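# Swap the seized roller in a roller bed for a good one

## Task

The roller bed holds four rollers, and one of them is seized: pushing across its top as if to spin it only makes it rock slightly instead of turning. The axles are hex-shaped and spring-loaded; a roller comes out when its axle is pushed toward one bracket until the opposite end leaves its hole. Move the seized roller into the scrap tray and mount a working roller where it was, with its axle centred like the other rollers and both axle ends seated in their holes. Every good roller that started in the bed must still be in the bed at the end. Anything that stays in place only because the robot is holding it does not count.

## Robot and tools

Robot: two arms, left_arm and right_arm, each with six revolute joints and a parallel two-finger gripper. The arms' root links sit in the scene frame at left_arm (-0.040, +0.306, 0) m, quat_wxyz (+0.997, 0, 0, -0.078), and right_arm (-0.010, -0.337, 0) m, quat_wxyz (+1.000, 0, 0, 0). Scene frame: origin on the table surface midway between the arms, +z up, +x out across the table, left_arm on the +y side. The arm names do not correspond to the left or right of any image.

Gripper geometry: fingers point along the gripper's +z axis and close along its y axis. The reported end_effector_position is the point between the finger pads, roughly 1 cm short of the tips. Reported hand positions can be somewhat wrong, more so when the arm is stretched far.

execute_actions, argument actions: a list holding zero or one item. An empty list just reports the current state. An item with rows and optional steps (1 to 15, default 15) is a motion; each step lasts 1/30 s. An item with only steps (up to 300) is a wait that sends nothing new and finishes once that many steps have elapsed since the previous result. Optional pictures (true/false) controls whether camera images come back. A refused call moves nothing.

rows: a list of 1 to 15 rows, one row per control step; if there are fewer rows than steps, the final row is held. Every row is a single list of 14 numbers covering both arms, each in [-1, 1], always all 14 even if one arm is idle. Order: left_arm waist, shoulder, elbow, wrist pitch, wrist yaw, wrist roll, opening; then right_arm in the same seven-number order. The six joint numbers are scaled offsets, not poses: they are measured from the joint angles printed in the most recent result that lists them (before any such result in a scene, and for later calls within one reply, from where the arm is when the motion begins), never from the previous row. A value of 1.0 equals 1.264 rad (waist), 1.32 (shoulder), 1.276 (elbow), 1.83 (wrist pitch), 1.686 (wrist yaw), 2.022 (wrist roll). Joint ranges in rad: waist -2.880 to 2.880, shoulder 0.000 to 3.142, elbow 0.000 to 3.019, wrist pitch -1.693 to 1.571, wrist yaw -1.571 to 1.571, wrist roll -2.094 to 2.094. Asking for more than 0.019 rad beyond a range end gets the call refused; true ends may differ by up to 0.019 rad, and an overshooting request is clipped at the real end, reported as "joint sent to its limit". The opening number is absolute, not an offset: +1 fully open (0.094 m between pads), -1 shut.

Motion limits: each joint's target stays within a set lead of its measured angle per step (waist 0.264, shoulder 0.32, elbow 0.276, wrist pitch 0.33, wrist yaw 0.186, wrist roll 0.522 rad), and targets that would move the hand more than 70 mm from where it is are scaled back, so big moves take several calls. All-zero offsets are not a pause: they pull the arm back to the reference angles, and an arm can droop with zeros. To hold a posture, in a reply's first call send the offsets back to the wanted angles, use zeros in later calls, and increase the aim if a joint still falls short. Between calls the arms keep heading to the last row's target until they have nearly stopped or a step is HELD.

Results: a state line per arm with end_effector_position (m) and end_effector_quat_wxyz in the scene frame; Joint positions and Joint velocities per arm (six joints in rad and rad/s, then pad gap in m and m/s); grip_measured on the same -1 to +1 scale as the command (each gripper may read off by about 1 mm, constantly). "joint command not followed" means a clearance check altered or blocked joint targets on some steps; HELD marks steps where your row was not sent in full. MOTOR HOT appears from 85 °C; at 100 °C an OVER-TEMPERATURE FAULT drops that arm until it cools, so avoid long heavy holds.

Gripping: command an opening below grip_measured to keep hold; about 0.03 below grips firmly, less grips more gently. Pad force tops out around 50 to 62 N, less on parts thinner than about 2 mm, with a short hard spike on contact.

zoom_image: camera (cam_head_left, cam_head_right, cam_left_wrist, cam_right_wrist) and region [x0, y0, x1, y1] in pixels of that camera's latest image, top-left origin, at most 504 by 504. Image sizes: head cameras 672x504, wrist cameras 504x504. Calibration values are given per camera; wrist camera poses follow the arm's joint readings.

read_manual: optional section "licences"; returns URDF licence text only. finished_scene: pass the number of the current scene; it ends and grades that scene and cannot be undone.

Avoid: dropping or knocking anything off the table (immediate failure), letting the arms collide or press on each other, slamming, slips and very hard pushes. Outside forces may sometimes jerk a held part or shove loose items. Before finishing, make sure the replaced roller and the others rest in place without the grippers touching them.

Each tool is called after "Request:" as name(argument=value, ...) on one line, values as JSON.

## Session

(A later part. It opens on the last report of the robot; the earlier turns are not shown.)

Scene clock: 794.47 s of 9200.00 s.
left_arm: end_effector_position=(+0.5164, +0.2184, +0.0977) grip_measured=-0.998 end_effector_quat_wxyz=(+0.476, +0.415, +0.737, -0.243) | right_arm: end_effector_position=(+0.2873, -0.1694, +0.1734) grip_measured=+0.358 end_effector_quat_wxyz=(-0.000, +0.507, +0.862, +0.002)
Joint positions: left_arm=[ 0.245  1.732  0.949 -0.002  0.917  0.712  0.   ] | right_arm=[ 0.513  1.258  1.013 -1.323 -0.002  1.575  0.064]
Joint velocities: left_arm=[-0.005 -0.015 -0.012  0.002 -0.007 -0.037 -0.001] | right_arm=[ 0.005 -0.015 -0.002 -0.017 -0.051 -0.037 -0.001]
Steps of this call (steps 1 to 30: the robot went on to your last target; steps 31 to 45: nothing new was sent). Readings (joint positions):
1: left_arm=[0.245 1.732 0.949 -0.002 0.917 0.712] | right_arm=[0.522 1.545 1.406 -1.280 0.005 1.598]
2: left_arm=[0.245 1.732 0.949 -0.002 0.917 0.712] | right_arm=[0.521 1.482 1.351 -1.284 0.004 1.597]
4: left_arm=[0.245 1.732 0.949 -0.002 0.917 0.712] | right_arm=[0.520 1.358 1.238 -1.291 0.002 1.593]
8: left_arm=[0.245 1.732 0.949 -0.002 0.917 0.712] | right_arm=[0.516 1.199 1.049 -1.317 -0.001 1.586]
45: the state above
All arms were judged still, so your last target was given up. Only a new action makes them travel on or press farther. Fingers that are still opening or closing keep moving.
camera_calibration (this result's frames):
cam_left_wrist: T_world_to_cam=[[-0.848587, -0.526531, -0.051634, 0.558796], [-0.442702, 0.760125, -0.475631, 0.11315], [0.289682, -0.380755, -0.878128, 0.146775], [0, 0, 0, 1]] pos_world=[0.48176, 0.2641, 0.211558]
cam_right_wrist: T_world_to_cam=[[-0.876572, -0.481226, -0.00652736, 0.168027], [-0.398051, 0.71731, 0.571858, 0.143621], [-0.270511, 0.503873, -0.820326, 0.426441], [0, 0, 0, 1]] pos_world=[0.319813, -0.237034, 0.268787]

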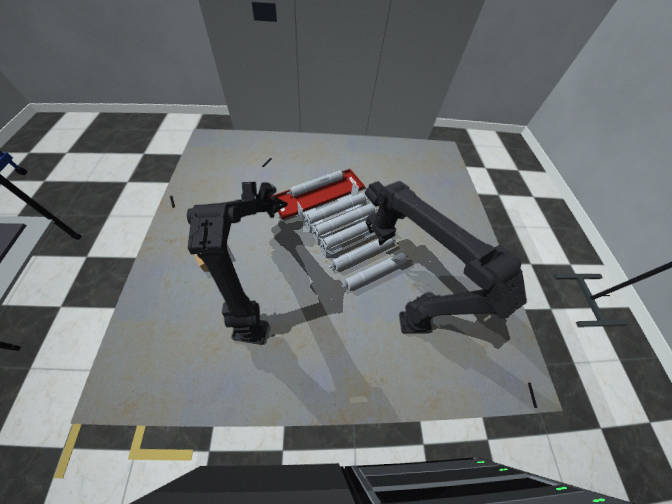

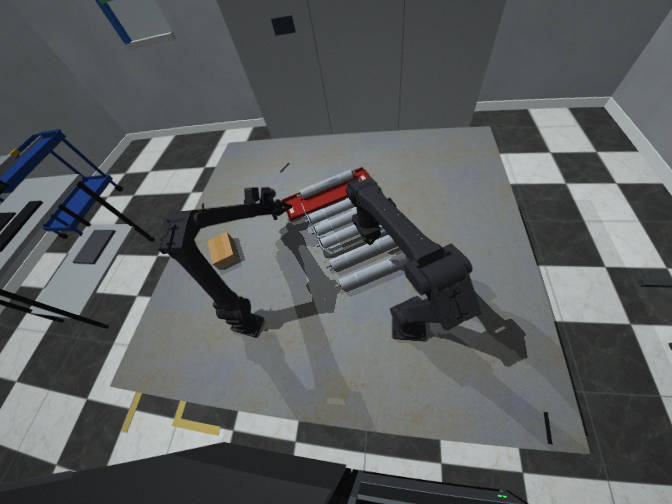

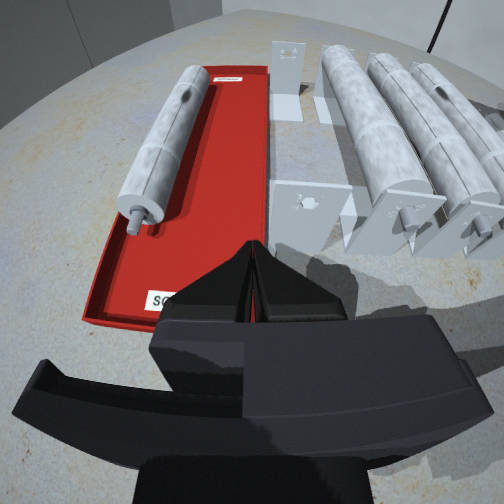

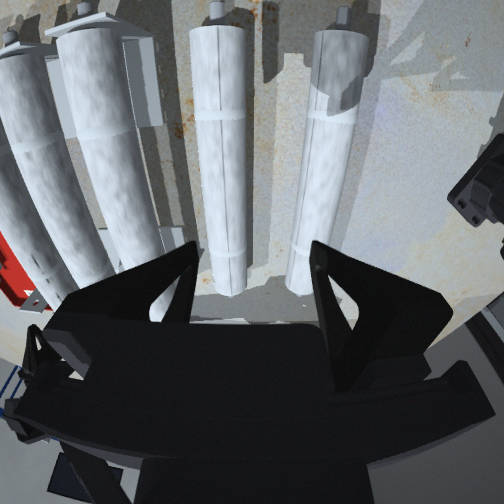

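Request:
execute_actions(actions=[{"rows":[[0.01,-0.03,-0.05,0.1,0.02,-0.05,-0.4,0.01,0.03,-0.01,0.03,0,0.01,0.36],[0.02,-0.06,-0.1,0.2,0.04,-0.1,-0.4,0.02,0.05,-0.02,0.05,0,0.02,0.36],[0.02,-0.09,-0.15,0.3,0.06,-0.15,-0.4,0.03,0.07,-0.03,0.07,0,0.025,0.36],[0.02,-0.12,-0.2,0.4,0.08,-0.2,-0.4,0.035,0.09,-0.045,0.09,0,0.025,0.36],[0.02,-0.15,-0.3,0.5,0.1,-0.3,-0.4,0.035,0.11,-0.06,0.11,0,0.025,0.36],[0.02,-0.15,-0.4,0.61,0.1,-0.359,-0.4,0.035,0.13,-0.075,0.137,0,0.025,0.36]],"steps":15}], pictures=false)

Request:
execute_actions(actions=[{"steps":30}])

Scene clock: 829.90 s of 9200.00 s.
left_arm: end_effector_position=(+0.3711, +0.1978, +0.1714) grip_measured=-0.402 end_effector_quat_wxyz=(+0.632, +0.350, +0.616, -0.316) | right_arm: end_effector_position=(+0.2967, -0.1494, +0.0740) grip_measured=+0.358 end_effector_quat_wxyz=(-0.013, +0.506, +0.862, -0.022)
Joint positions: left_arm=[0.266 1.517 0.419 1.091 1.089 0.059 0.028] | right_arm=[ 0.548  1.449  0.913 -1.085 -0.002  1.609  0.064]
Joint velocities: left_arm=[-0.015 -0.005  0.042  0.154 -0.007 -0.476  0.001] | right_arm=[-0.005 -0.122 -0.002  0.071 -0.022  0.066  0.   ]
Steps of this call (steps 1 to 90: nothing new was sent; then 31.93 s passed at rest; steps 91 to 105: all 15 steps of this action). Readings (joint positions):
91: left_arm=[0.246 1.731 0.939 0.036 0.931 0.697] | right_arm=[0.513 1.259 1.013 -1.316 -0.002 1.576]
92: left_arm=[0.247 1.724 0.910 0.131 0.955 0.665] | right_arm=[0.513 1.263 1.012 -1.297 -0.002 1.581]
94: left_arm=[0.255 1.683 0.810 0.353 1.017 0.564] | right_arm=[0.521 1.286 1.004 -1.236 -0.002 1.591]
98: left_arm=[0.266 1.541 0.518 0.753 1.080 0.272] | right_arm=[0.545 1.387 0.952 -1.106 -0.002 1.602]
105: the state above

Scene clock: 830.90 s of 9200.00 s.
left_arm: end_effector_position=(+0.3713, +0.1978, +0.1729) grip_measured=-0.402 end_effector_quat_wxyz=(+0.625, +0.334, +0.623, -0.332) | right_arm: end_effector_position=(+0.2974, -0.1490, +0.0775) grip_measured=+0.358 end_effector_quat_wxyz=(-0.010, +0.507, +0.862, -0.017)
Joint positions: left_arm=[0.266 1.517 0.42  1.099 1.089 0.001 0.028] | right_arm=[ 0.548  1.439  0.913 -1.083 -0.002  1.611  0.064]
Joint velocities: left_arm=[ 0.005 -0.015 -0.012  0.002 -0.037  0.095 -0.001] | right_arm=[-0.015 -0.005 -0.007  0.002 -0.037 -0.007 -0.001]
Steps of this call (steps 1 to 30: the robot went on to your last target). Readings (joint positions):
1: left_arm=[0.266 1.517 0.420 1.095 1.089 0.047] | right_arm=[0.548 1.446 0.913 -1.084 -0.002 1.609]
2: left_arm=[0.266 1.517 0.420 1.098 1.089 0.038] | right_arm=[0.548 1.444 0.913 -1.084 -0.002 1.610]
4: left_arm=[0.266 1.517 0.420 1.099 1.089 0.025] | right_arm=[0.548 1.440 0.913 -1.083 -0.002 1.610]
8: left_arm=[0.266 1.517 0.420 1.099 1.089 0.011] | right_arm=[0.548 1.439 0.913 -1.083 -0.002 1.610]
30: the state above
All arms were judged still, so your last target was given up. Only a new action makes them travel on or press farther. Fingers that are still opening or closing keep moving.
camera_calibration (this result's frames):
cam_left_wrist: T_world_to_cam=[[-0.832909, -0.552951, -0.0225121, 0.423093], [-0.309761, 0.499529, -0.809023, 0.160126], [0.458596, -0.66687, -0.587345, 0.190567], [0, 0, 0, 1]] pos_world=[0.314606, 0.281045, 0.250999]
cam_right_wrist: T_world_to_cam=[[-0.876077, -0.480923, 0.034684, 0.182797], [-0.377916, 0.729545, 0.570039, 0.183745], [-0.299448, 0.48629, -0.820886, 0.346218], [0, 0, 0, 1]] pos_world=[0.333259, -0.214502, 0.173123]

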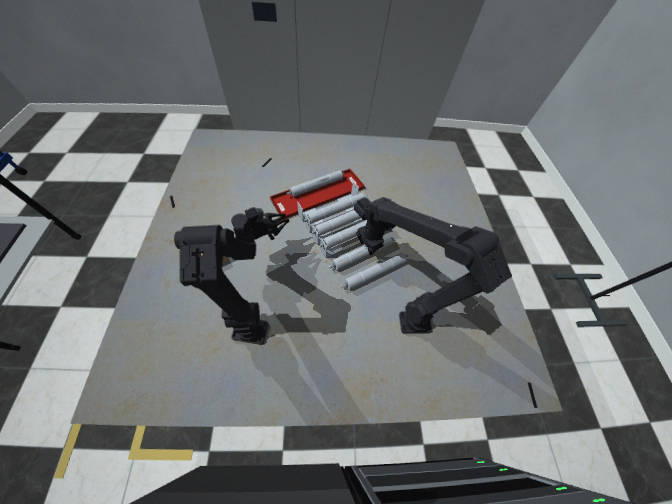

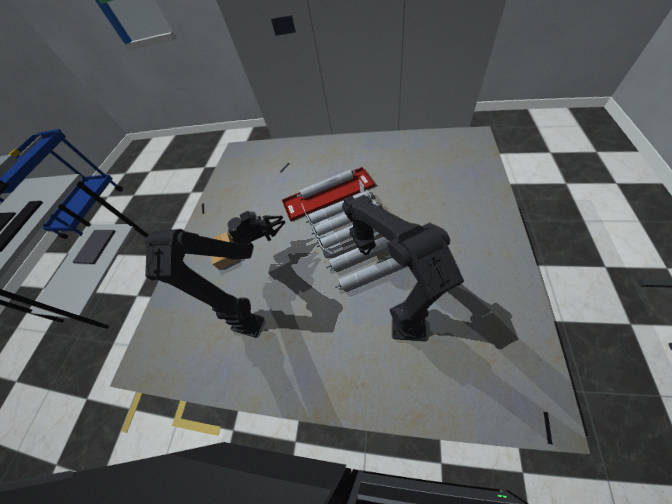

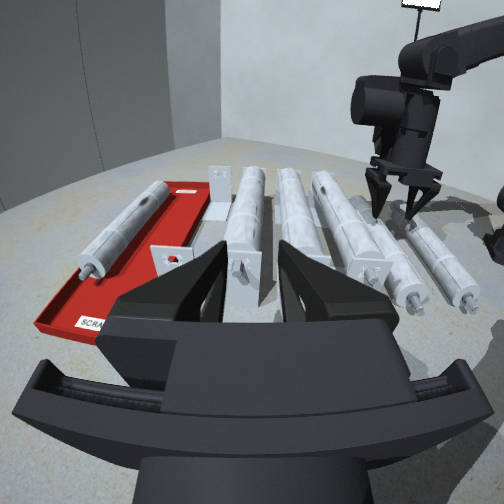

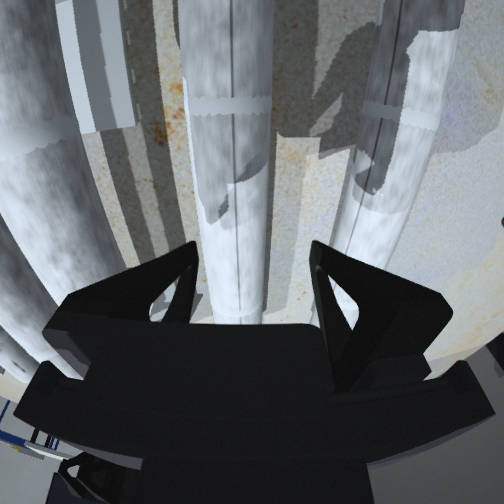

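Request:
execute_actions(actions=[{"rows":[[0,0.01,0.01,0,0,0,-0.4,0,0,0.01,0.02,0,0,0.4],[0,0.01,0.01,0,0,0,-0.4,0,0.005,0.01,0.03,0,0,0.4],[0,0.01,0.01,0,0,0,-0.4,0,0.01,0.005,0.04,0,0,0.4],[0,0.01,0.01,0,0,0,-0.4,0,0.016,0,0.045,0,0,0.4],[0,0.01,0.01,0,0,0,-0.4,0,0.022,-0.004,0.05,0,0,0.4],[0,0.01,0.01,0,0,0,-0.4,0,0.028,-0.008,0.055,0,0,0.4],[0,0.01,0.01,0,0,0,-0.4,0,0.034,-0.012,0.06,0,0,0.4],[0,0.01,0.01,0,0,0,-0.4,0,0.04,-0.016,0.066,0,0,0.4],[0,0.01,0.01,0,0,0,-0.4,0,0.046,-0.02,0.072,0,0,0.4],[0,0.01,0.01,0,0,0,-0.4,0,0.052,-0.024,0.078,0,0,0.4],[0,0.01,0.01,0,0,0,-0.4,0,0.058,-0.028,0.084,0,0,0.4],[0,0.01,0.01,0,0,0,-0.4,0,0.064,-0.031,0.09,0,0,0.4],[0,0.01,0.01,0,0,0,-0.4,0,0.07,-0.034,0.095,0,0,0.4],[0,0.01,0.01,0,0,0,-0.4,0,0.075,-0.037,0.1,0,0,0.4],[0,0.01,0.01,0,0,0,-0.4,0,0.078,-0.04,0.103,0,0,0.4]],"steps":15}], pictures=false)

Request:
execute_actions(actions=[{"steps":15}])

Scene clock: 844.80 s of 9200.00 s.
left_arm: end_effector_position=(+0.3713, +0.1978, +0.1729) grip_measured=-0.402 end_effector_quat_wxyz=(+0.625, +0.334, +0.623, -0.332) | right_arm: end_effector_position=(+0.3155, -0.1379, +0.0419) grip_measured=+0.398 end_effector_quat_wxyz=(+0.004, +0.507, +0.862, +0.009)
Joint positions: left_arm=[0.266 1.517 0.42  1.099 1.089 0.001 0.028] | right_arm=[ 0.548  1.512  0.883 -0.921 -0.002  1.611  0.066]
Joint velocities: left_arm=[-0.005 -0.024 -0.017 -0.027 -0.022  0.051 -0.001] | right_arm=[ 0.005  0.259 -0.159  0.208 -0.066 -0.066 -0.001]
Steps of this call (steps 1 to 90: nothing new was sent; then 10.40 s passed at rest; steps 91 to 105: all 15 steps of this action). Readings (joint positions):
91: left_arm=[0.266 1.517 0.420 1.099 1.089 0.001] | right_arm=[0.548 1.439 0.913 -1.079 -0.002 1.611]
92: left_arm=[0.266 1.517 0.420 1.099 1.089 0.001] | right_arm=[0.548 1.439 0.913 -1.069 -0.002 1.611]
94: left_arm=[0.266 1.517 0.420 1.099 1.089 0.001] | right_arm=[0.548 1.439 0.913 -1.039 -0.002 1.611]
98: left_arm=[0.266 1.517 0.420 1.099 1.089 0.001] | right_arm=[0.548 1.450 0.913 -0.994 -0.002 1.611]
105: the state above

Scene clock: 845.30 s of 9200.00 s.
left_arm: end_effector_position=(+0.3713, +0.1978, +0.1729) grip_measured=-0.402 end_effector_quat_wxyz=(+0.625, +0.334, +0.623, -0.332) | right_arm: end_effector_position=(+0.3107, -0.1408, +0.0295) grip_measured=+0.398 end_effector_quat_wxyz=(-0.001, +0.507, +0.862, -0.001)
Joint positions: left_arm=[0.266 1.517 0.42  1.099 1.089 0.001 0.028] | right_arm=[ 0.548  1.535  0.869 -0.907 -0.002  1.611  0.066]
Joint velocities: left_arm=[ 0.005  0.005 -0.002  0.007  0.037  0.11   0.   ] | right_arm=[-0.015  0.005 -0.002  0.002  0.007 -0.022  0.   ]
Steps of this call (steps 1 to 15: the robot went on to your last target). Readings (joint positions):
1: left_arm=[0.266 1.517 0.420 1.099 1.089 0.001] | right_arm=[0.548 1.521 0.878 -0.915 -0.002 1.611]
2: left_arm=[0.266 1.517 0.420 1.099 1.089 0.001] | right_arm=[0.548 1.527 0.874 -0.912 -0.002 1.611]
4: left_arm=[0.266 1.517 0.420 1.099 1.089 0.001] | right_arm=[0.548 1.534 0.869 -0.910 -0.002 1.611]
8: left_arm=[0.266 1.517 0.420 1.099 1.089 0.001] | right_arm=[0.548 1.535 0.869 -0.907 -0.002 1.611]
15: the state above
camera_calibration (this result's frames):
cam_left_wrist: T_world_to_cam=[[-0.832909, -0.552951, -0.0225121, 0.423093], [-0.309761, 0.499529, -0.809023, 0.160126], [0.458596, -0.66687, -0.587345, 0.190567], [0, 0, 0, 1]] pos_world=[0.314606, 0.281045, 0.250999]
cam_right_wrist: T_world_to_cam=[[-0.87659, -0.481236, -0.00151032, 0.201261], [-0.395573, 0.718758, 0.57176, 0.214111], [-0.274066, 0.501796, -0.82042, 0.301143], [0, 0, 0, 1]] pos_world=[0.343653, -0.208152, 0.124948]

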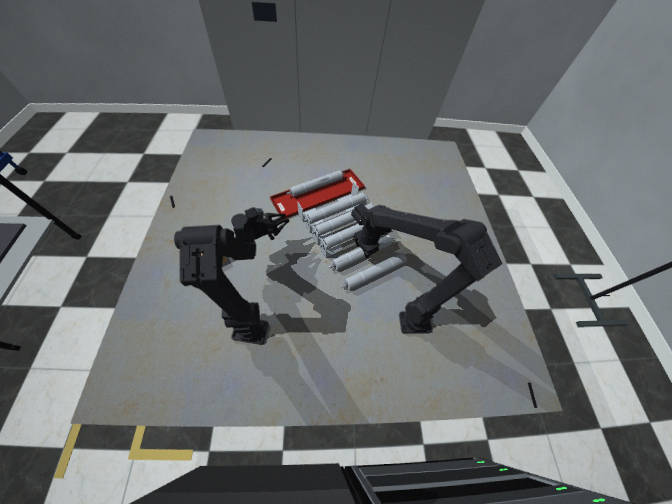

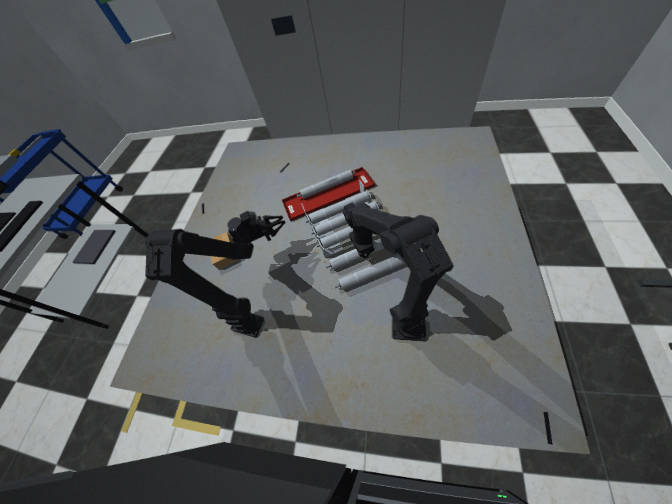

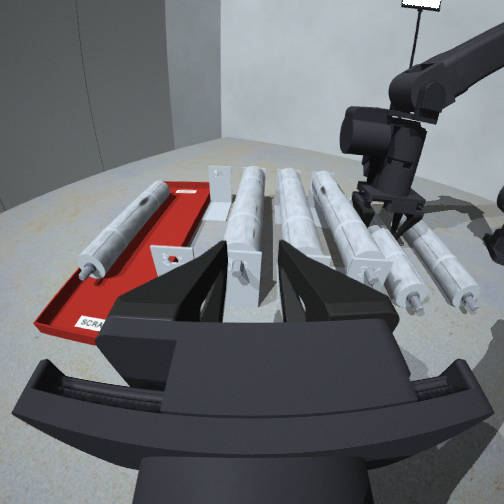

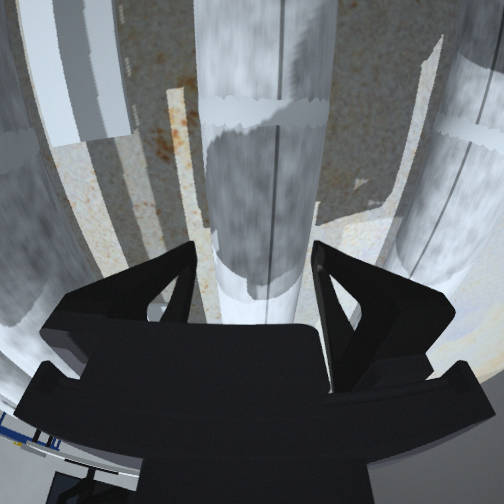

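Request:
execute_actions(actions=[{"rows":[[0,0.01,0.01,0,0,0,-0.4,0,0.005,-0.014,0.0,0,0,0.4],[0,0.01,0.01,0,0,0,-0.4,0,0.005,-0.014,0.0,0,0,0.4],[0,0.01,0.01,0,0,0,-0.4,0,0.005,-0.014,0.0,0,0,0.4],[0,0.01,0.01,0,0,0,-0.4,0,0.005,-0.014,0.0,0,0,0.4],[0,0.01,0.01,0,0,0,-0.4,0,0.005,-0.014,0.0,0,0,0.3],[0,0.01,0.01,0,0,0,-0.4,0,0.005,-0.014,0.0,0,0,0.2],[0,0.01,0.01,0,0,0,-0.4,0,0.005,-0.014,0.0,0,0,0.12],[0,0.01,0.01,0,0,0,-0.4,0,0.005,-0.014,0.0,0,0,0.08],[0,0.01,0.01,0,0,0,-0.4,0,0.005,-0.014,0.0,0,0,0.05],[0,0.01,0.01,0,0,0,-0.4,0,0.005,-0.014,0.0,0,0,0.02],[0,0.01,0.01,0,0,0,-0.4,0,0.005,-0.014,0.0,0,0,-0.01],[0,0.01,0.01,0,0,0,-0.4,0,0.005,-0.014,0.0,0,0,-0.05]],"steps":15}], pictures=false)

Scene clock: 857.67 s of 9200.00 s.
left_arm: end_effector_position=(+0.3713, +0.1978, +0.1729) grip_measured=-0.402 end_effector_quat_wxyz=(+0.625, +0.334, +0.623, -0.332) | right_arm: end_effector_position=(+0.3096, -0.1415, +0.0285) grip_measured=+0.016 end_effector_quat_wxyz=(-0.002, +0.507, +0.862, -0.002)
Joint positions: left_arm=[0.266 1.517 0.42  1.099 1.089 0.001 0.028] | right_arm=[ 0.548  1.535  0.865 -0.906 -0.002  1.611  0.048]
Joint velocities: left_arm=[ 0.005 -0.015 -0.012 -0.007 -0.022 -0.081  0.   ] | right_arm=[-0.005 -0.005 -0.017  0.002 -0.051 -0.11  -0.001]
Steps of this call (steps 1 to 15: the robot went on to your last target; steps 16 to 90: nothing new was sent; then 8.87 s passed at rest; steps 91 to 105: all 15 steps of this action). Readings (joint positions):
91: left_arm=[0.266 1.517 0.420 1.099 1.089 0.001] | right_arm=[0.548 1.535 0.869 -0.907 -0.002 1.611]
92: left_arm=[0.266 1.517 0.420 1.099 1.089 0.001] | right_arm=[0.548 1.535 0.869 -0.907 -0.002 1.611]
94: left_arm=[0.266 1.517 0.420 1.099 1.089 0.001] | right_arm=[0.548 1.535 0.869 -0.907 -0.002 1.611]
98: left_arm=[0.266 1.517 0.420 1.099 1.089 0.001] | right_arm=[0.548 1.535 0.867 -0.907 -0.002 1.611]
105: the state above

Request:
execute_actions(actions=[{"rows":[[0,0.01,0.01,0,0,0,-0.4,0,-0.02,0.04,0,0,0,-0.05],[0,0.01,0.01,0,0,0,-0.4,0,-0.03,0.06,0,0,0,-0.05],[0,0.01,0.01,0,0,0,-0.4,0,-0.037,0.07,-0.01,0,0,-0.05],[0,0.01,0.01,0,0,0,-0.4,0,-0.044,0.077,-0.02,0,0,-0.05],[0,0.01,0.01,0,0,0,-0.4,0,-0.051,0.084,-0.03,0,0,-0.05],[0,0.01,0.01,0,0,0,-0.4,0,-0.058,0.091,-0.04,0,0,-0.05],[0,0.01,0.01,0,0,0,-0.4,0,-0.065,0.098,-0.05,0,0,-0.05],[0,0.01,0.01,0,0,0,-0.4,0,-0.072,0.105,-0.06,0,0,-0.05],[0,0.01,0.01,0,0,0,-0.4,0,-0.079,0.112,-0.07,0,0,-0.05],[0,0.01,0.01,0,0,0,-0.4,0,-0.086,0.119,-0.08,0,0,-0.05],[0,0.01,0.01,0,0,0,-0.4,0,-0.093,0.126,-0.09,0,0,-0.05],[0,0.01,0.01,0,0,0,-0.4,0,-0.1,0.133,-0.1,0,0,-0.05],[0,0.01,0.01,0,0,0,-0.4,0,-0.107,0.14,-0.11,0,0,-0.05],[0,0.01,0.01,0,0,0,-0.4,0,-0.114,0.147,-0.12,0,0,-0.05]],"steps":15}], pictures=false)

Request:
execute_actions(actions=[{"steps":12}], pictures=false)

Scene clock: 886.57 s of 9200.00 s.
left_arm: end_effector_position=(+0.3713, +0.1978, +0.1729) grip_measured=-0.402 end_effector_quat_wxyz=(+0.625, +0.334, +0.623, -0.332) | right_arm: end_effector_position=(+0.2982, -0.1485, +0.0679) grip_measured=+0.016 end_effector_quat_wxyz=(-0.014, +0.506, +0.862, -0.025)
Joint positions: left_arm=[0.266 1.517 0.42  1.099 1.089 0.001 0.028] | right_arm=[ 0.548  1.468  0.914 -1.075 -0.002  1.611  0.048]
Joint velocities: left_arm=[-0.024 -0.024  0.002 -0.007 -0.022 -0.022 -0.001] | right_arm=[ 0.005 -0.259  0.149 -0.393 -0.037  0.051  0.001]
Steps of this call (steps 1 to 15: the robot went on to your last target; steps 16 to 90: nothing new was sent; then 25.40 s passed at rest; steps 91 to 105: all 15 steps of this action). Readings (joint positions):
91: left_arm=[0.266 1.517 0.420 1.099 1.089 0.001] | right_arm=[0.548 1.534 0.865 -0.906 -0.002 1.611]
92: left_arm=[0.266 1.517 0.420 1.099 1.089 0.001] | right_arm=[0.548 1.534 0.866 -0.906 -0.002 1.611]
94: left_arm=[0.266 1.517 0.420 1.099 1.089 0.001] | right_arm=[0.548 1.533 0.868 -0.911 -0.002 1.611]
98: left_arm=[0.266 1.517 0.420 1.099 1.089 0.001] | right_arm=[0.548 1.523 0.882 -0.967 -0.002 1.611]
105: the state above

Scene clock: 886.97 s of 9200.00 s.
left_arm: end_effector_position=(+0.3713, +0.1978, +0.1729) grip_measured=-0.402 end_effector_quat_wxyz=(+0.625, +0.334, +0.623, -0.332) | right_arm: end_effector_position=(+0.3107, -0.1408, +0.0990) grip_measured=+0.016 end_effector_quat_wxyz=(-0.001, +0.507, +0.862, -0.001)
Joint positions: left_arm=[0.266 1.517 0.42  1.099 1.089 0.001 0.028] | right_arm=[ 0.548  1.426  0.965 -1.112 -0.002  1.611  0.048]
Joint velocities: left_arm=[ 0.005  0.005  0.012 -0.012  0.051  0.051 -0.001] | right_arm=[ 0.005 -0.005 -0.007 -0.042 -0.022  0.007  0.   ]
Steps of this call (steps 1 to 12: the robot went on to your last target). Readings (joint positions):
1: left_arm=[0.266 1.517 0.420 1.099 1.089 0.001] | right_arm=[0.548 1.460 0.920 -1.087 -0.002 1.611]
2: left_arm=[0.266 1.517 0.420 1.099 1.089 0.001] | right_arm=[0.548 1.452 0.925 -1.096 -0.002 1.611]
4: left_arm=[0.266 1.517 0.420 1.099 1.089 0.001] | right_arm=[0.548 1.439 0.937 -1.107 -0.002 1.611]
8: left_arm=[0.266 1.517 0.420 1.099 1.089 0.001] | right_arm=[0.548 1.427 0.959 -1.112 -0.002 1.611]
12: the state above

Request:
execute_actions(actions=[{"rows":[[0,0.01,0.01,0,0,0,-0.4,0,-0.04,0.085,-0.01,0,0,-0.05],[0,0.01,0.01,0,0,0,-0.4,0,-0.045,0.09,-0.015,0,0,-0.05],[0,0.01,0.01,0,0,0,-0.4,0,-0.05,0.096,-0.02,0,0,-0.05],[0,0.01,0.01,0,0,0,-0.4,0,-0.055,0.102,-0.028,0,0,-0.05],[0,0.01,0.01,0,0,0,-0.4,0,-0.06,0.108,-0.036,0,0,-0.05],[0,0.01,0.01,0,0,0,-0.4,0,-0.065,0.115,-0.045,0,0,-0.05],[0,0.01,0.01,0,0,0,-0.4,0,-0.07,0.122,-0.054,0,0,-0.05],[0,0.01,0.01,0,0,0,-0.4,0,-0.075,0.129,-0.063,0,0,-0.05],[0,0.01,0.01,0,0,0,-0.4,0,-0.08,0.136,-0.072,0,0,-0.05],[0,0.01,0.01,0,0,0,-0.4,0,-0.085,0.143,-0.081,0,0,-0.05],[0,0.01,0.01,0,0,0,-0.4,0,-0.09,0.15,-0.09,0,0,-0.05],[0,0.01,0.01,0,0,0,-0.4,0,-0.095,0.157,-0.1,0,0,-0.05],[0,0.01,0.01,0,0,0,-0.4,0,-0.1,0.164,-0.11,0,0,-0.05],[0,0.01,0.01,0,0,0,-0.4,0,-0.1,0.164,-0.122,0,0,-0.05]],"steps":15}], pictures=false)

Request:
execute_actions(actions=[{"steps":15}])

Scene clock: 898.37 s of 9200.00 s.
left_arm: end_effector_position=(+0.3713, +0.1978, +0.1729) grip_measured=-0.402 end_effector_quat_wxyz=(+0.625, +0.334, +0.623, -0.332) | right_arm: end_effector_position=(+0.2950, -0.1504, +0.1367) grip_measured=+0.016 end_effector_quat_wxyz=(-0.016, +0.506, +0.862, -0.027)
Joint positions: left_arm=[0.266 1.517 0.42  1.099 1.089 0.001 0.028] | right_arm=[ 0.548  1.375  1.019 -1.278 -0.002  1.611  0.048]
Joint velocities: left_arm=[ 0.005 -0.015 -0.032 -0.017 -0.051  0.022  0.   ] | right_arm=[ 0.005 -0.19   0.154 -0.447  0.051  0.037  0.   ]
Steps of this call (steps 1 to 30: the robot went on to your last target; steps 31 to 90: nothing new was sent; then 7.90 s passed at rest; steps 91 to 105: all 15 steps of this action). Readings (joint positions):
91: left_arm=[0.266 1.517 0.420 1.099 1.089 0.001] | right_arm=[0.548 1.426 0.965 -1.115 -0.002 1.611]
92: left_arm=[0.266 1.517 0.420 1.099 1.089 0.001] | right_arm=[0.548 1.426 0.967 -1.118 -0.002 1.611]
94: left_arm=[0.266 1.517 0.420 1.099 1.089 0.001] | right_arm=[0.548 1.425 0.972 -1.131 -0.002 1.611]
98: left_arm=[0.266 1.517 0.420 1.099 1.089 0.001] | right_arm=[0.548 1.413 0.985 -1.175 -0.002 1.611]
105: the state above

Scene clock: 898.87 s of 9200.00 s.
left_arm: end_effector_position=(+0.3713, +0.1978, +0.1729) grip_measured=-0.402 end_effector_quat_wxyz=(+0.625, +0.334, +0.623, -0.332) | right_arm: end_effector_position=(+0.3025, -0.1458, +0.1700) grip_measured=+0.016 end_effector_quat_wxyz=(-0.004, +0.507, +0.862, -0.006)
Joint positions: left_arm=[0.266 1.517 0.42  1.099 1.089 0.001 0.028] | right_arm=[ 0.548  1.338  1.076 -1.323 -0.002  1.611  0.048]
Joint velocities: left_arm=[ 0.005 -0.005  0.002 -0.002  0.007  0.066  0.001] | right_arm=[ 0.005  0.005 -0.002 -0.032 -0.022  0.007 -0.001]
Steps of this call (steps 1 to 15: the robot went on to your last target). Readings (joint positions):
1: left_arm=[0.266 1.517 0.420 1.099 1.089 0.001] | right_arm=[0.548 1.370 1.025 -1.291 -0.002 1.611]
2: left_arm=[0.266 1.517 0.420 1.099 1.089 0.001] | right_arm=[0.548 1.364 1.030 -1.301 -0.002 1.611]
4: left_arm=[0.266 1.517 0.420 1.099 1.089 0.001] | right_arm=[0.548 1.354 1.041 -1.314 -0.002 1.611]
8: left_arm=[0.266 1.517 0.420 1.099 1.089 0.001] | right_arm=[0.548 1.342 1.065 -1.322 -0.002 1.611]
15: the state above
camera_calibration (this result's frames):
cam_left_wrist: T_world_to_cam=[[-0.832909, -0.552951, -0.0225121, 0.423093], [-0.309761, 0.499529, -0.809023, 0.160126], [0.458596, -0.66687, -0.587345, 0.190567], [0, 0, 0, 1]] pos_world=[0.314606, 0.281045, 0.250999]
cam_right_wrist: T_world_to_cam=[[-0.876545, -0.481209, 0.0103025, 0.18982], [-0.389806, 0.722281, 0.57128, 0.132995], [-0.282347, 0.496737, -0.82069, 0.418482], [0, 0, 0, 1]] pos_world=[0.336385, -0.212592, 0.265511]

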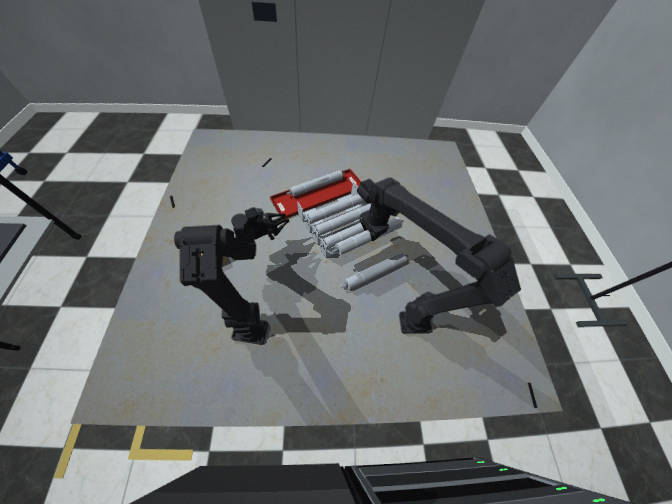

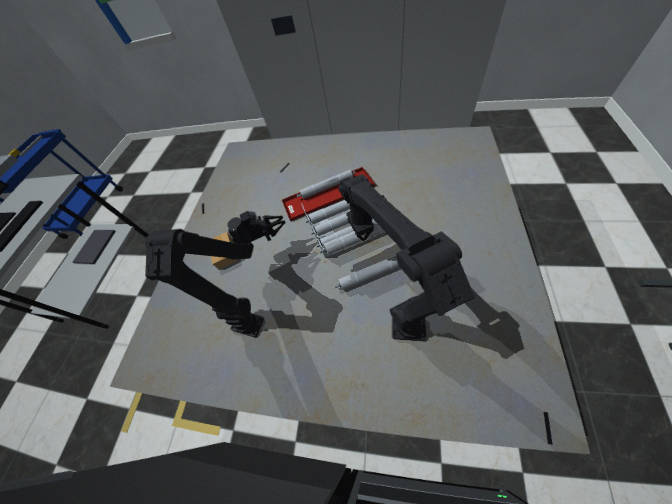

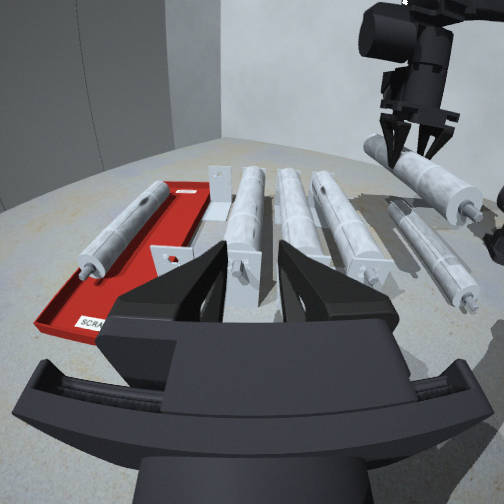

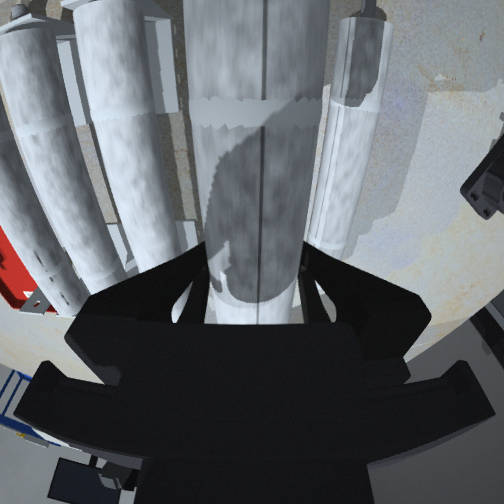

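Request:
execute_actions(actions=[{"rows":[[0,0.01,0.01,0,0,0,-0.4,0,-0.02,0.09,0,0,0,-0.05],[0,0.01,0.01,0,0,0,-0.4,0,-0.015,0.1,0,0,0,-0.05],[0,0.01,0.01,0,0,0,-0.4,0,-0.01,0.11,0,0,0,-0.05],[0,0.01,0.01,0,0,0,-0.4,0,0,0.12,0,0,0,-0.05],[0,0.01,0.01,0,0,0,-0.4,0,0.01,0.13,0,0,0,-0.05],[0,0.01,0.01,0,0,0,-0.4,0,0.02,0.14,0,0,0,-0.05],[0,0.01,0.01,0,0,0,-0.4,0,0.03,0.15,0,0,0,-0.05],[0,0.01,0.01,0,0,0,-0.4,0,0.04,0.16,-0.01,0,0,-0.05],[0,0.01,0.01,0,0,0,-0.4,0,0.05,0.17,-0.01,0,0,-0.05],[0,0.01,0.01,0,0,0,-0.4,0,0.06,0.18,-0.01,0,0,-0.05],[0,0.01,0.01,0,0,0,-0.4,0,0.07,0.19,-0.01,0,0,-0.05],[0,0.01,0.01,0,0,0,-0.4,0,0.08,0.2,-0.015,0,0,-0.05],[0,0.01,0.01,0,0,0,-0.4,0,0.09,0.21,-0.015,0,0,-0.05],[0,0.01,0.01,0,0,0,-0.4,0,0.1,0.22,-0.015,0,0,-0.05],[0,0.01,0.01,0,0,0,-0.4,0,0.11,0.225,-0.015,0,0,-0.05]],"steps":15}], pictures=false)

Request:
execute_actions(actions=[{"steps":15}], pictures=false)

Scene clock: 928.43 s of 9200.00 s.
left_arm: end_effector_position=(+0.3713, +0.1978, +0.1729) grip_measured=-0.402 end_effector_quat_wxyz=(+0.625, +0.334, +0.623, -0.332) | right_arm: end_effector_position=(+0.3549, -0.1138, +0.1811) grip_measured=+0.016 end_effector_quat_wxyz=(+0.001, +0.507, +0.862, +0.003)
Joint positions: left_arm=[0.266 1.517 0.42  1.099 1.089 0.001 0.028] | right_arm=[ 0.548  1.477  1.247 -1.334 -0.002  1.611  0.048]
Joint velocities: left_arm=[ 0.005 -0.005 -0.007 -0.002 -0.022 -0.095  0.   ] | right_arm=[ 0.005  0.405  0.33  -0.007 -0.037  0.007  0.001]
Steps of this call (steps 1 to 15: the robot went on to your last target; steps 16 to 90: nothing new was sent; then 26.07 s passed at rest; steps 91 to 105: all 15 steps of this action). Readings (joint positions):
91: left_arm=[0.266 1.517 0.420 1.099 1.089 0.001] | right_arm=[0.548 1.338 1.076 -1.323 -0.002 1.611]
92: left_arm=[0.266 1.517 0.420 1.099 1.089 0.001] | right_arm=[0.548 1.338 1.077 -1.323 -0.002 1.611]
94: left_arm=[0.266 1.517 0.420 1.099 1.089 0.001] | right_arm=[0.548 1.341 1.086 -1.323 -0.002 1.611]
98: left_arm=[0.266 1.517 0.420 1.099 1.089 0.001] | right_arm=[0.548 1.376 1.139 -1.325 -0.002 1.611]
105: the state above

Scene clock: 928.93 s of 9200.00 s.
left_arm: end_effector_position=(+0.3713, +0.1978, +0.1729) grip_measured=-0.402 end_effector_quat_wxyz=(+0.625, +0.334, +0.623, -0.332) | right_arm: end_effector_position=(+0.3605, -0.1104, +0.1706) grip_measured=+0.016 end_effector_quat_wxyz=(-0.006, +0.507, +0.862, -0.009)
Joint positions: left_arm=[0.266 1.517 0.42  1.099 1.089 0.001 0.028] | right_arm=[ 0.548  1.518  1.264 -1.338 -0.002  1.611  0.048]
Joint velocities: left_arm=[-0.015 -0.015  0.002  0.012  0.051 -0.037 -0.001] | right_arm=[-0.005 -0.005 -0.012  0.012 -0.007  0.007 -0.001]
Steps of this call (steps 1 to 15: the robot went on to your last target). Readings (joint positions):
1: left_arm=[0.266 1.517 0.420 1.099 1.089 0.001] | right_arm=[0.548 1.490 1.256 -1.335 -0.002 1.611]
2: left_arm=[0.266 1.517 0.420 1.099 1.089 0.001] | right_arm=[0.548 1.500 1.262 -1.335 -0.002 1.611]
4: left_arm=[0.266 1.517 0.420 1.099 1.089 0.001] | right_arm=[0.548 1.512 1.264 -1.335 -0.002 1.611]
8: left_arm=[0.266 1.517 0.420 1.099 1.089 0.001] | right_arm=[0.548 1.518 1.264 -1.338 -0.002 1.611]
15: the state above

Request:
execute_actions(actions=[{"rows":[[-0.02,-0.01,-0.02,0.01,-0.02,0,-0.4,0,-0.03,0.06,0,0,0,-0.05],[-0.04,-0.02,-0.04,0.015,-0.04,0,-0.4,0,-0.03,0.06,0,0,0,-0.05],[-0.07,-0.03,-0.06,0.02,-0.06,0,-0.4,0,-0.03,0.06,0,0,0,-0.05],[-0.1,-0.045,-0.08,0.03,-0.08,0,-0.4,0,-0.03,0.06,0,0,0,-0.05],[-0.13,-0.06,-0.1,0.035,-0.1,0,-0.4,0,-0.03,0.06,0,0,0,-0.05],[-0.16,-0.07,-0.12,0.04,-0.12,0,-0.4,0,-0.03,0.06,0,0,0,-0.05],[-0.2,-0.08,-0.14,0.045,-0.14,0,-0.4,0,-0.03,0.06,0,0,0,-0.05],[-0.24,-0.09,-0.155,0.05,-0.16,0,-0.4,0,-0.03,0.06,0,0,0,-0.05],[-0.28,-0.095,-0.165,0.056,-0.18,0,-0.4,0,-0.03,0.06,0,0,0,-0.05],[-0.31,-0.098,-0.17,0.056,-0.2,0,-0.4,0,-0.03,0.06,0,0,0,-0.05],[-0.34,-0.098,-0.17,0.056,-0.22,0,-0.4,0,-0.03,0.06,0,0,0,-0.05],[-0.365,-0.098,-0.17,0.056,-0.235,0,-0.4,0,-0.03,0.06,0,0,0,-0.05],[-0.385,-0.098,-0.17,0.056,-0.245,0,-0.4,0,-0.03,0.06,0,0,0,-0.05],[-0.398,-0.098,-0.17,0.056,-0.25,0,-0.4,0,-0.03,0.06,0,0,0,-0.05],[-0.403,-0.098,-0.17,0.056,-0.25,0,-0.4,0,-0.03,0.06,0,0,0,-0.05]],"steps":15}], pictures=false)

Request:
execute_actions(actions=[{"steps":15}])

Scene clock: 951.00 s of 9200.00 s.
left_arm: end_effector_position=(+0.2622, +0.0670, +0.1610) grip_measured=-0.401 end_effector_quat_wxyz=(+0.610, +0.359, +0.609, -0.358) | right_arm: end_effector_position=(+0.3605, -0.1104, +0.1706) grip_measured=+0.016 end_effector_quat_wxyz=(-0.006, +0.507, +0.862, -0.009)
Joint positions: left_arm=[-0.228  1.386  0.2    1.186  0.678  0.001  0.028] | right_arm=[ 0.548  1.518  1.264 -1.338 -0.002  1.611  0.048]
Joint velocities: left_arm=[-0.493  0.015 -0.012  0.017 -0.11  -0.066 -0.001] | right_arm=[-0.005 -0.005 -0.017 -0.002 -0.066 -0.022 -0.   ]
Steps of this call (steps 1 to 15: the robot went on to your last target; steps 16 to 90: nothing new was sent; then 18.57 s passed at rest; steps 91 to 105: all 15 steps of this action). Readings (joint positions):
91: left_arm=[0.264 1.516 0.417 1.101 1.073 0.001] | right_arm=[0.548 1.518 1.264 -1.338 -0.002 1.611]
92: left_arm=[0.258 1.514 0.409 1.104 1.045 0.001] | right_arm=[0.548 1.518 1.264 -1.338 -0.002 1.611]
94: left_arm=[0.224 1.500 0.373 1.118 0.979 0.001] | right_arm=[0.548 1.518 1.264 -1.338 -0.002 1.611]
98: left_arm=[0.058 1.438 0.265 1.156 0.849 0.001] | right_arm=[0.548 1.518 1.264 -1.338 -0.002 1.611]
105: the state above

Scene clock: 951.50 s of 9200.00 s.
left_arm: end_effector_position=(+0.2588, +0.0622, +0.1612) grip_measured=-0.401 end_effector_quat_wxyz=(+0.608, +0.362, +0.607, -0.362) | right_arm: end_effector_position=(+0.3605, -0.1104, +0.1706) grip_measured=+0.016 end_effector_quat_wxyz=(-0.006, +0.507, +0.862, -0.009)
Joint positions: left_arm=[-0.246  1.386  0.2    1.187  0.672  0.001  0.028] | right_arm=[ 0.548  1.518  1.264 -1.338 -0.002  1.611  0.048]
Joint velocities: left_arm=[-0.005 -0.005 -0.022 -0.012 -0.022  0.037  0.   ] | right_arm=[-0.015 -0.015  0.007 -0.012 -0.037  0.022 -0.001]
Steps of this call (steps 1 to 15: the robot went on to your last target). Readings (joint positions):
1: left_arm=[-0.241 1.386 0.200 1.187 0.677 0.001] | right_arm=[0.548 1.518 1.264 -1.338 -0.002 1.611]
2: left_arm=[-0.246 1.386 0.200 1.187 0.675 0.001] | right_arm=[0.548 1.518 1.264 -1.338 -0.002 1.611]
4: left_arm=[-0.246 1.386 0.200 1.187 0.673 0.001] | right_arm=[0.548 1.518 1.264 -1.338 -0.002 1.611]
8: left_arm=[-0.246 1.386 0.200 1.187 0.672 0.001] | right_arm=[0.548 1.518 1.264 -1.338 -0.002 1.611]
15: the state above
camera_calibration (this result's frames):
cam_left_wrist: T_world_to_cam=[[-0.88147, -0.471806, -0.0202406, 0.261257], [-0.263097, 0.526231, -0.808617, 0.16978], [0.392161, -0.707446, -0.587988, 0.164631], [0, 0, 0, 1]] pos_world=[0.210397, 0.150386, 0.239376]
cam_right_wrist: T_world_to_cam=[[-0.876459, -0.481156, 0.0175421, 0.256472], [-0.386273, 0.724439, 0.570947, 0.128702], [-0.287423, 0.493636, -0.820799, 0.419237], [0, 0, 0, 1]] pos_world=[0.394999, -0.176784, 0.266128]

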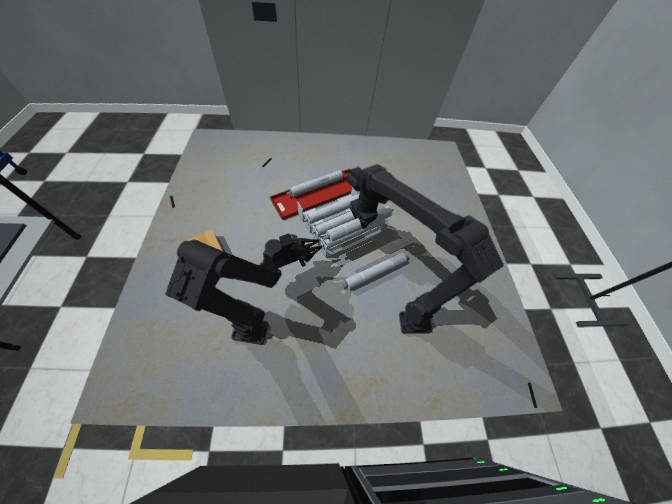

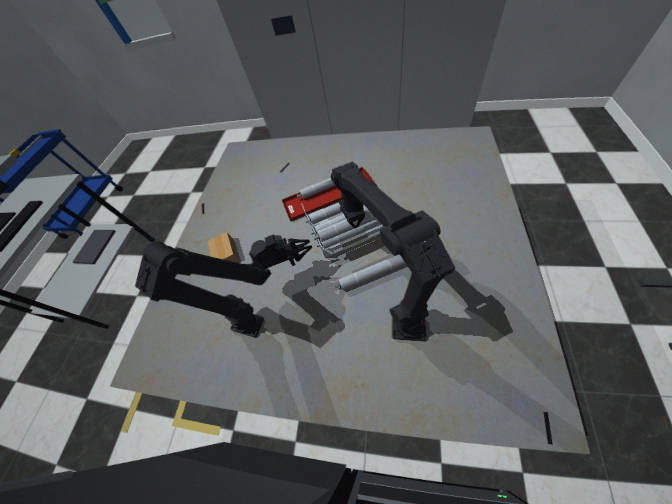

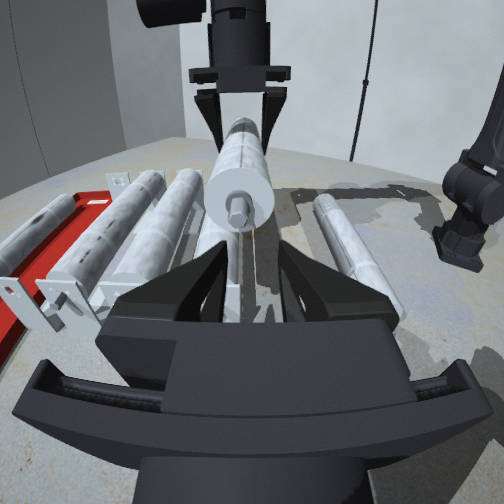

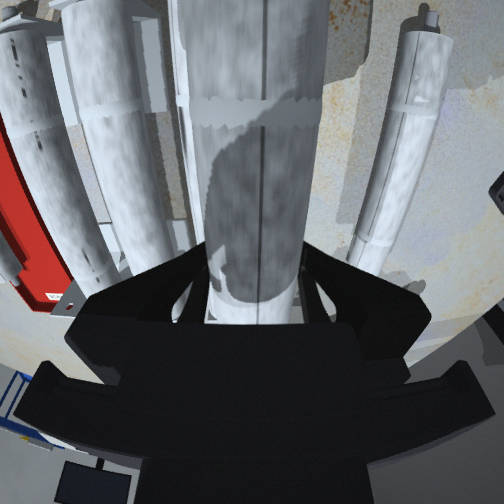

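Request:
execute_actions(actions=[{"rows":[[0,0.02,0.03,-0.008,-0.01,0,-0.3,0,-0.03,0.06,0,0,0,-0.05],[0,0.022,0.035,-0.011,-0.016,0,-0.3,0,-0.03,0.06,0,0,0,-0.05],[-0.005,0.024,0.04,-0.014,-0.022,0,-0.3,0,-0.03,0.06,0,0,0,-0.05],[-0.01,0.026,0.046,-0.017,-0.026,0,-0.3,0,-0.03,0.06,0,0,0,-0.05],[-0.015,0.028,0.052,-0.02,-0.029,0,-0.3,0,-0.03,0.06,0,0,0,-0.05],[-0.02,0.03,0.058,-0.023,-0.031,0,-0.3,0,-0.03,0.06,0,0,0,-0.05],[-0.025,0.032,0.064,-0.026,-0.033,0,-0.3,0,-0.03,0.06,0,0,0,-0.05],[-0.03,0.034,0.07,-0.029,-0.035,0,-0.3,0,-0.03,0.06,0,0,0,-0.05],[-0.035,0.036,0.076,-0.032,-0.037,0,-0.3,0,-0.03,0.06,0,0,0,-0.05],[-0.04,0.038,0.081,-0.035,-0.039,0,-0.3,0,-0.03,0.06,0,0,0,-0.05],[-0.045,0.04,0.085,-0.037,-0.041,0,-0.3,0,-0.03,0.06,0,0,0,-0.05],[-0.05,0.042,0.088,-0.039,-0.043,0,-0.3,0,-0.03,0.06,0,0,0,-0.05]],"steps":15}], pictures=false)

Request:
execute_actions(actions=[{"steps":8}])

Scene clock: 973.30 s of 9200.00 s.
left_arm: end_effector_position=(+0.2849, +0.0361, +0.1685) grip_measured=-0.302 end_effector_quat_wxyz=(+0.608, +0.359, +0.610, -0.358) | right_arm: end_effector_position=(+0.3605, -0.1104, +0.1706) grip_measured=+0.016 end_effector_quat_wxyz=(-0.006, +0.507, +0.862, -0.009)
Joint positions: left_arm=[-0.303  1.423  0.292  1.128  0.604  0.001  0.033] | right_arm=[ 0.548  1.518  1.264 -1.338 -0.002  1.611  0.048]
Joint velocities: left_arm=[-0.063  0.015  0.027 -0.032  0.095  0.007 -0.001] | right_arm=[ 0.015 -0.015  0.007 -0.007 -0.066 -0.037 -0.   ]
Steps of this call (steps 1 to 15: the robot went on to your last target; steps 16 to 90: nothing new was sent; then 18.30 s passed at rest; steps 91 to 105: all 15 steps of this action). Readings (joint positions):
91: left_arm=[-0.246 1.387 0.201 1.186 0.667 0.001] | right_arm=[0.548 1.518 1.264 -1.338 -0.002 1.611]
92: left_arm=[-0.246 1.389 0.204 1.184 0.658 0.001] | right_arm=[0.548 1.518 1.264 -1.338 -0.002 1.611]
94: left_arm=[-0.247 1.396 0.217 1.175 0.639 0.001] | right_arm=[0.548 1.518 1.264 -1.338 -0.002 1.611]
98: left_arm=[-0.261 1.410 0.253 1.154 0.619 0.001] | right_arm=[0.548 1.518 1.264 -1.338 -0.002 1.611]
105: the state above

Scene clock: 973.57 s of 9200.00 s.
left_arm: end_effector_position=(+0.2848, +0.0359, +0.1681) grip_measured=-0.302 end_effector_quat_wxyz=(+0.608, +0.359, +0.611, -0.358) | right_arm: end_effector_position=(+0.3605, -0.1104, +0.1706) grip_measured=+0.016 end_effector_quat_wxyz=(-0.006, +0.507, +0.862, -0.009)
Joint positions: left_arm=[-0.303  1.423  0.292  1.127  0.604  0.001  0.033] | right_arm=[ 0.548  1.518  1.264 -1.338 -0.002  1.611  0.048]
Joint velocities: left_arm=[-0.015 -0.005 -0.012  0.002 -0.066  0.022  0.001] | right_arm=[ 0.005 -0.015 -0.012  0.007 -0.022 -0.037 -0.002]
Steps of this call (steps 1 to 8: the robot went on to your last target). Readings (joint positions):
1: left_arm=[-0.303 1.423 0.292 1.128 0.604 0.001] | right_arm=[0.548 1.518 1.264 -1.338 -0.002 1.611]
2: left_arm=[-0.303 1.423 0.292 1.127 0.604 0.001] | right_arm=[0.548 1.518 1.264 -1.338 -0.002 1.611]
4: left_arm=[-0.303 1.423 0.292 1.127 0.604 0.001] | right_arm=[0.548 1.518 1.264 -1.338 -0.002 1.611]
8: the state above
camera_calibration (this result's frames):
cam_left_wrist: T_world_to_cam=[[-0.876298, -0.48148, -0.0167034, 0.270203], [-0.273338, 0.52543, -0.805736, 0.198426], [0.396722, -0.701499, -0.59204, 0.139094], [0, 0, 0, 1]] pos_world=[0.235833, 0.123413, 0.246741]
cam_right_wrist: T_world_to_cam=[[-0.876459, -0.481156, 0.0175421, 0.256472], [-0.386273, 0.724439, 0.570947, 0.128702], [-0.287423, 0.493636, -0.820799, 0.419237], [0, 0, 0, 1]] pos_world=[0.394999, -0.176784, 0.266128]

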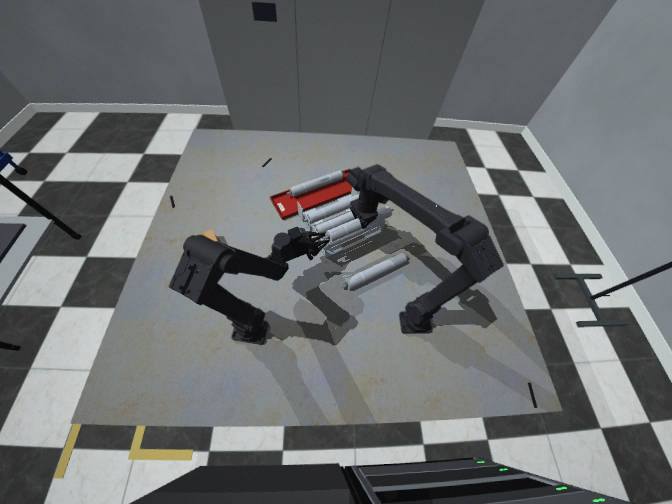

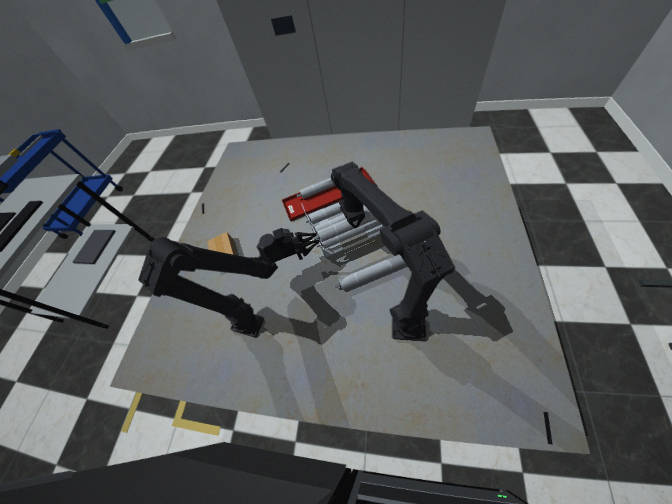

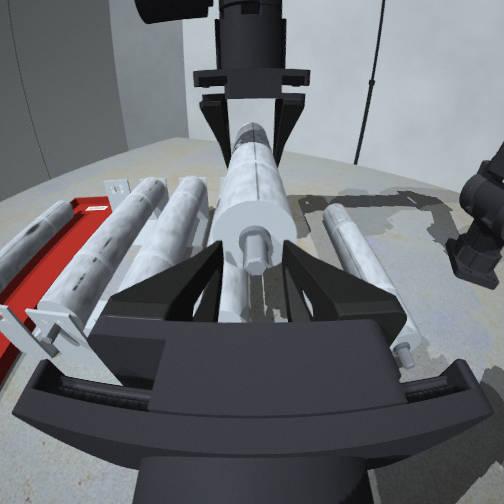

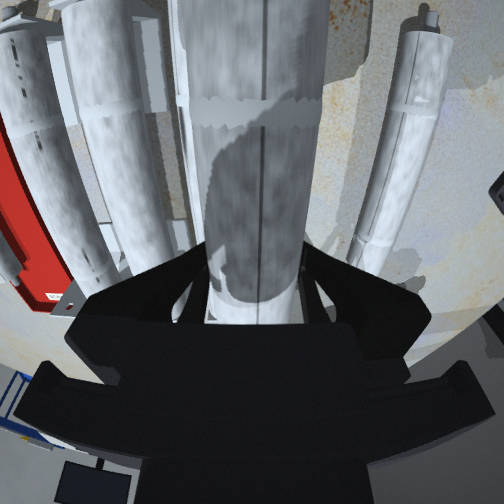

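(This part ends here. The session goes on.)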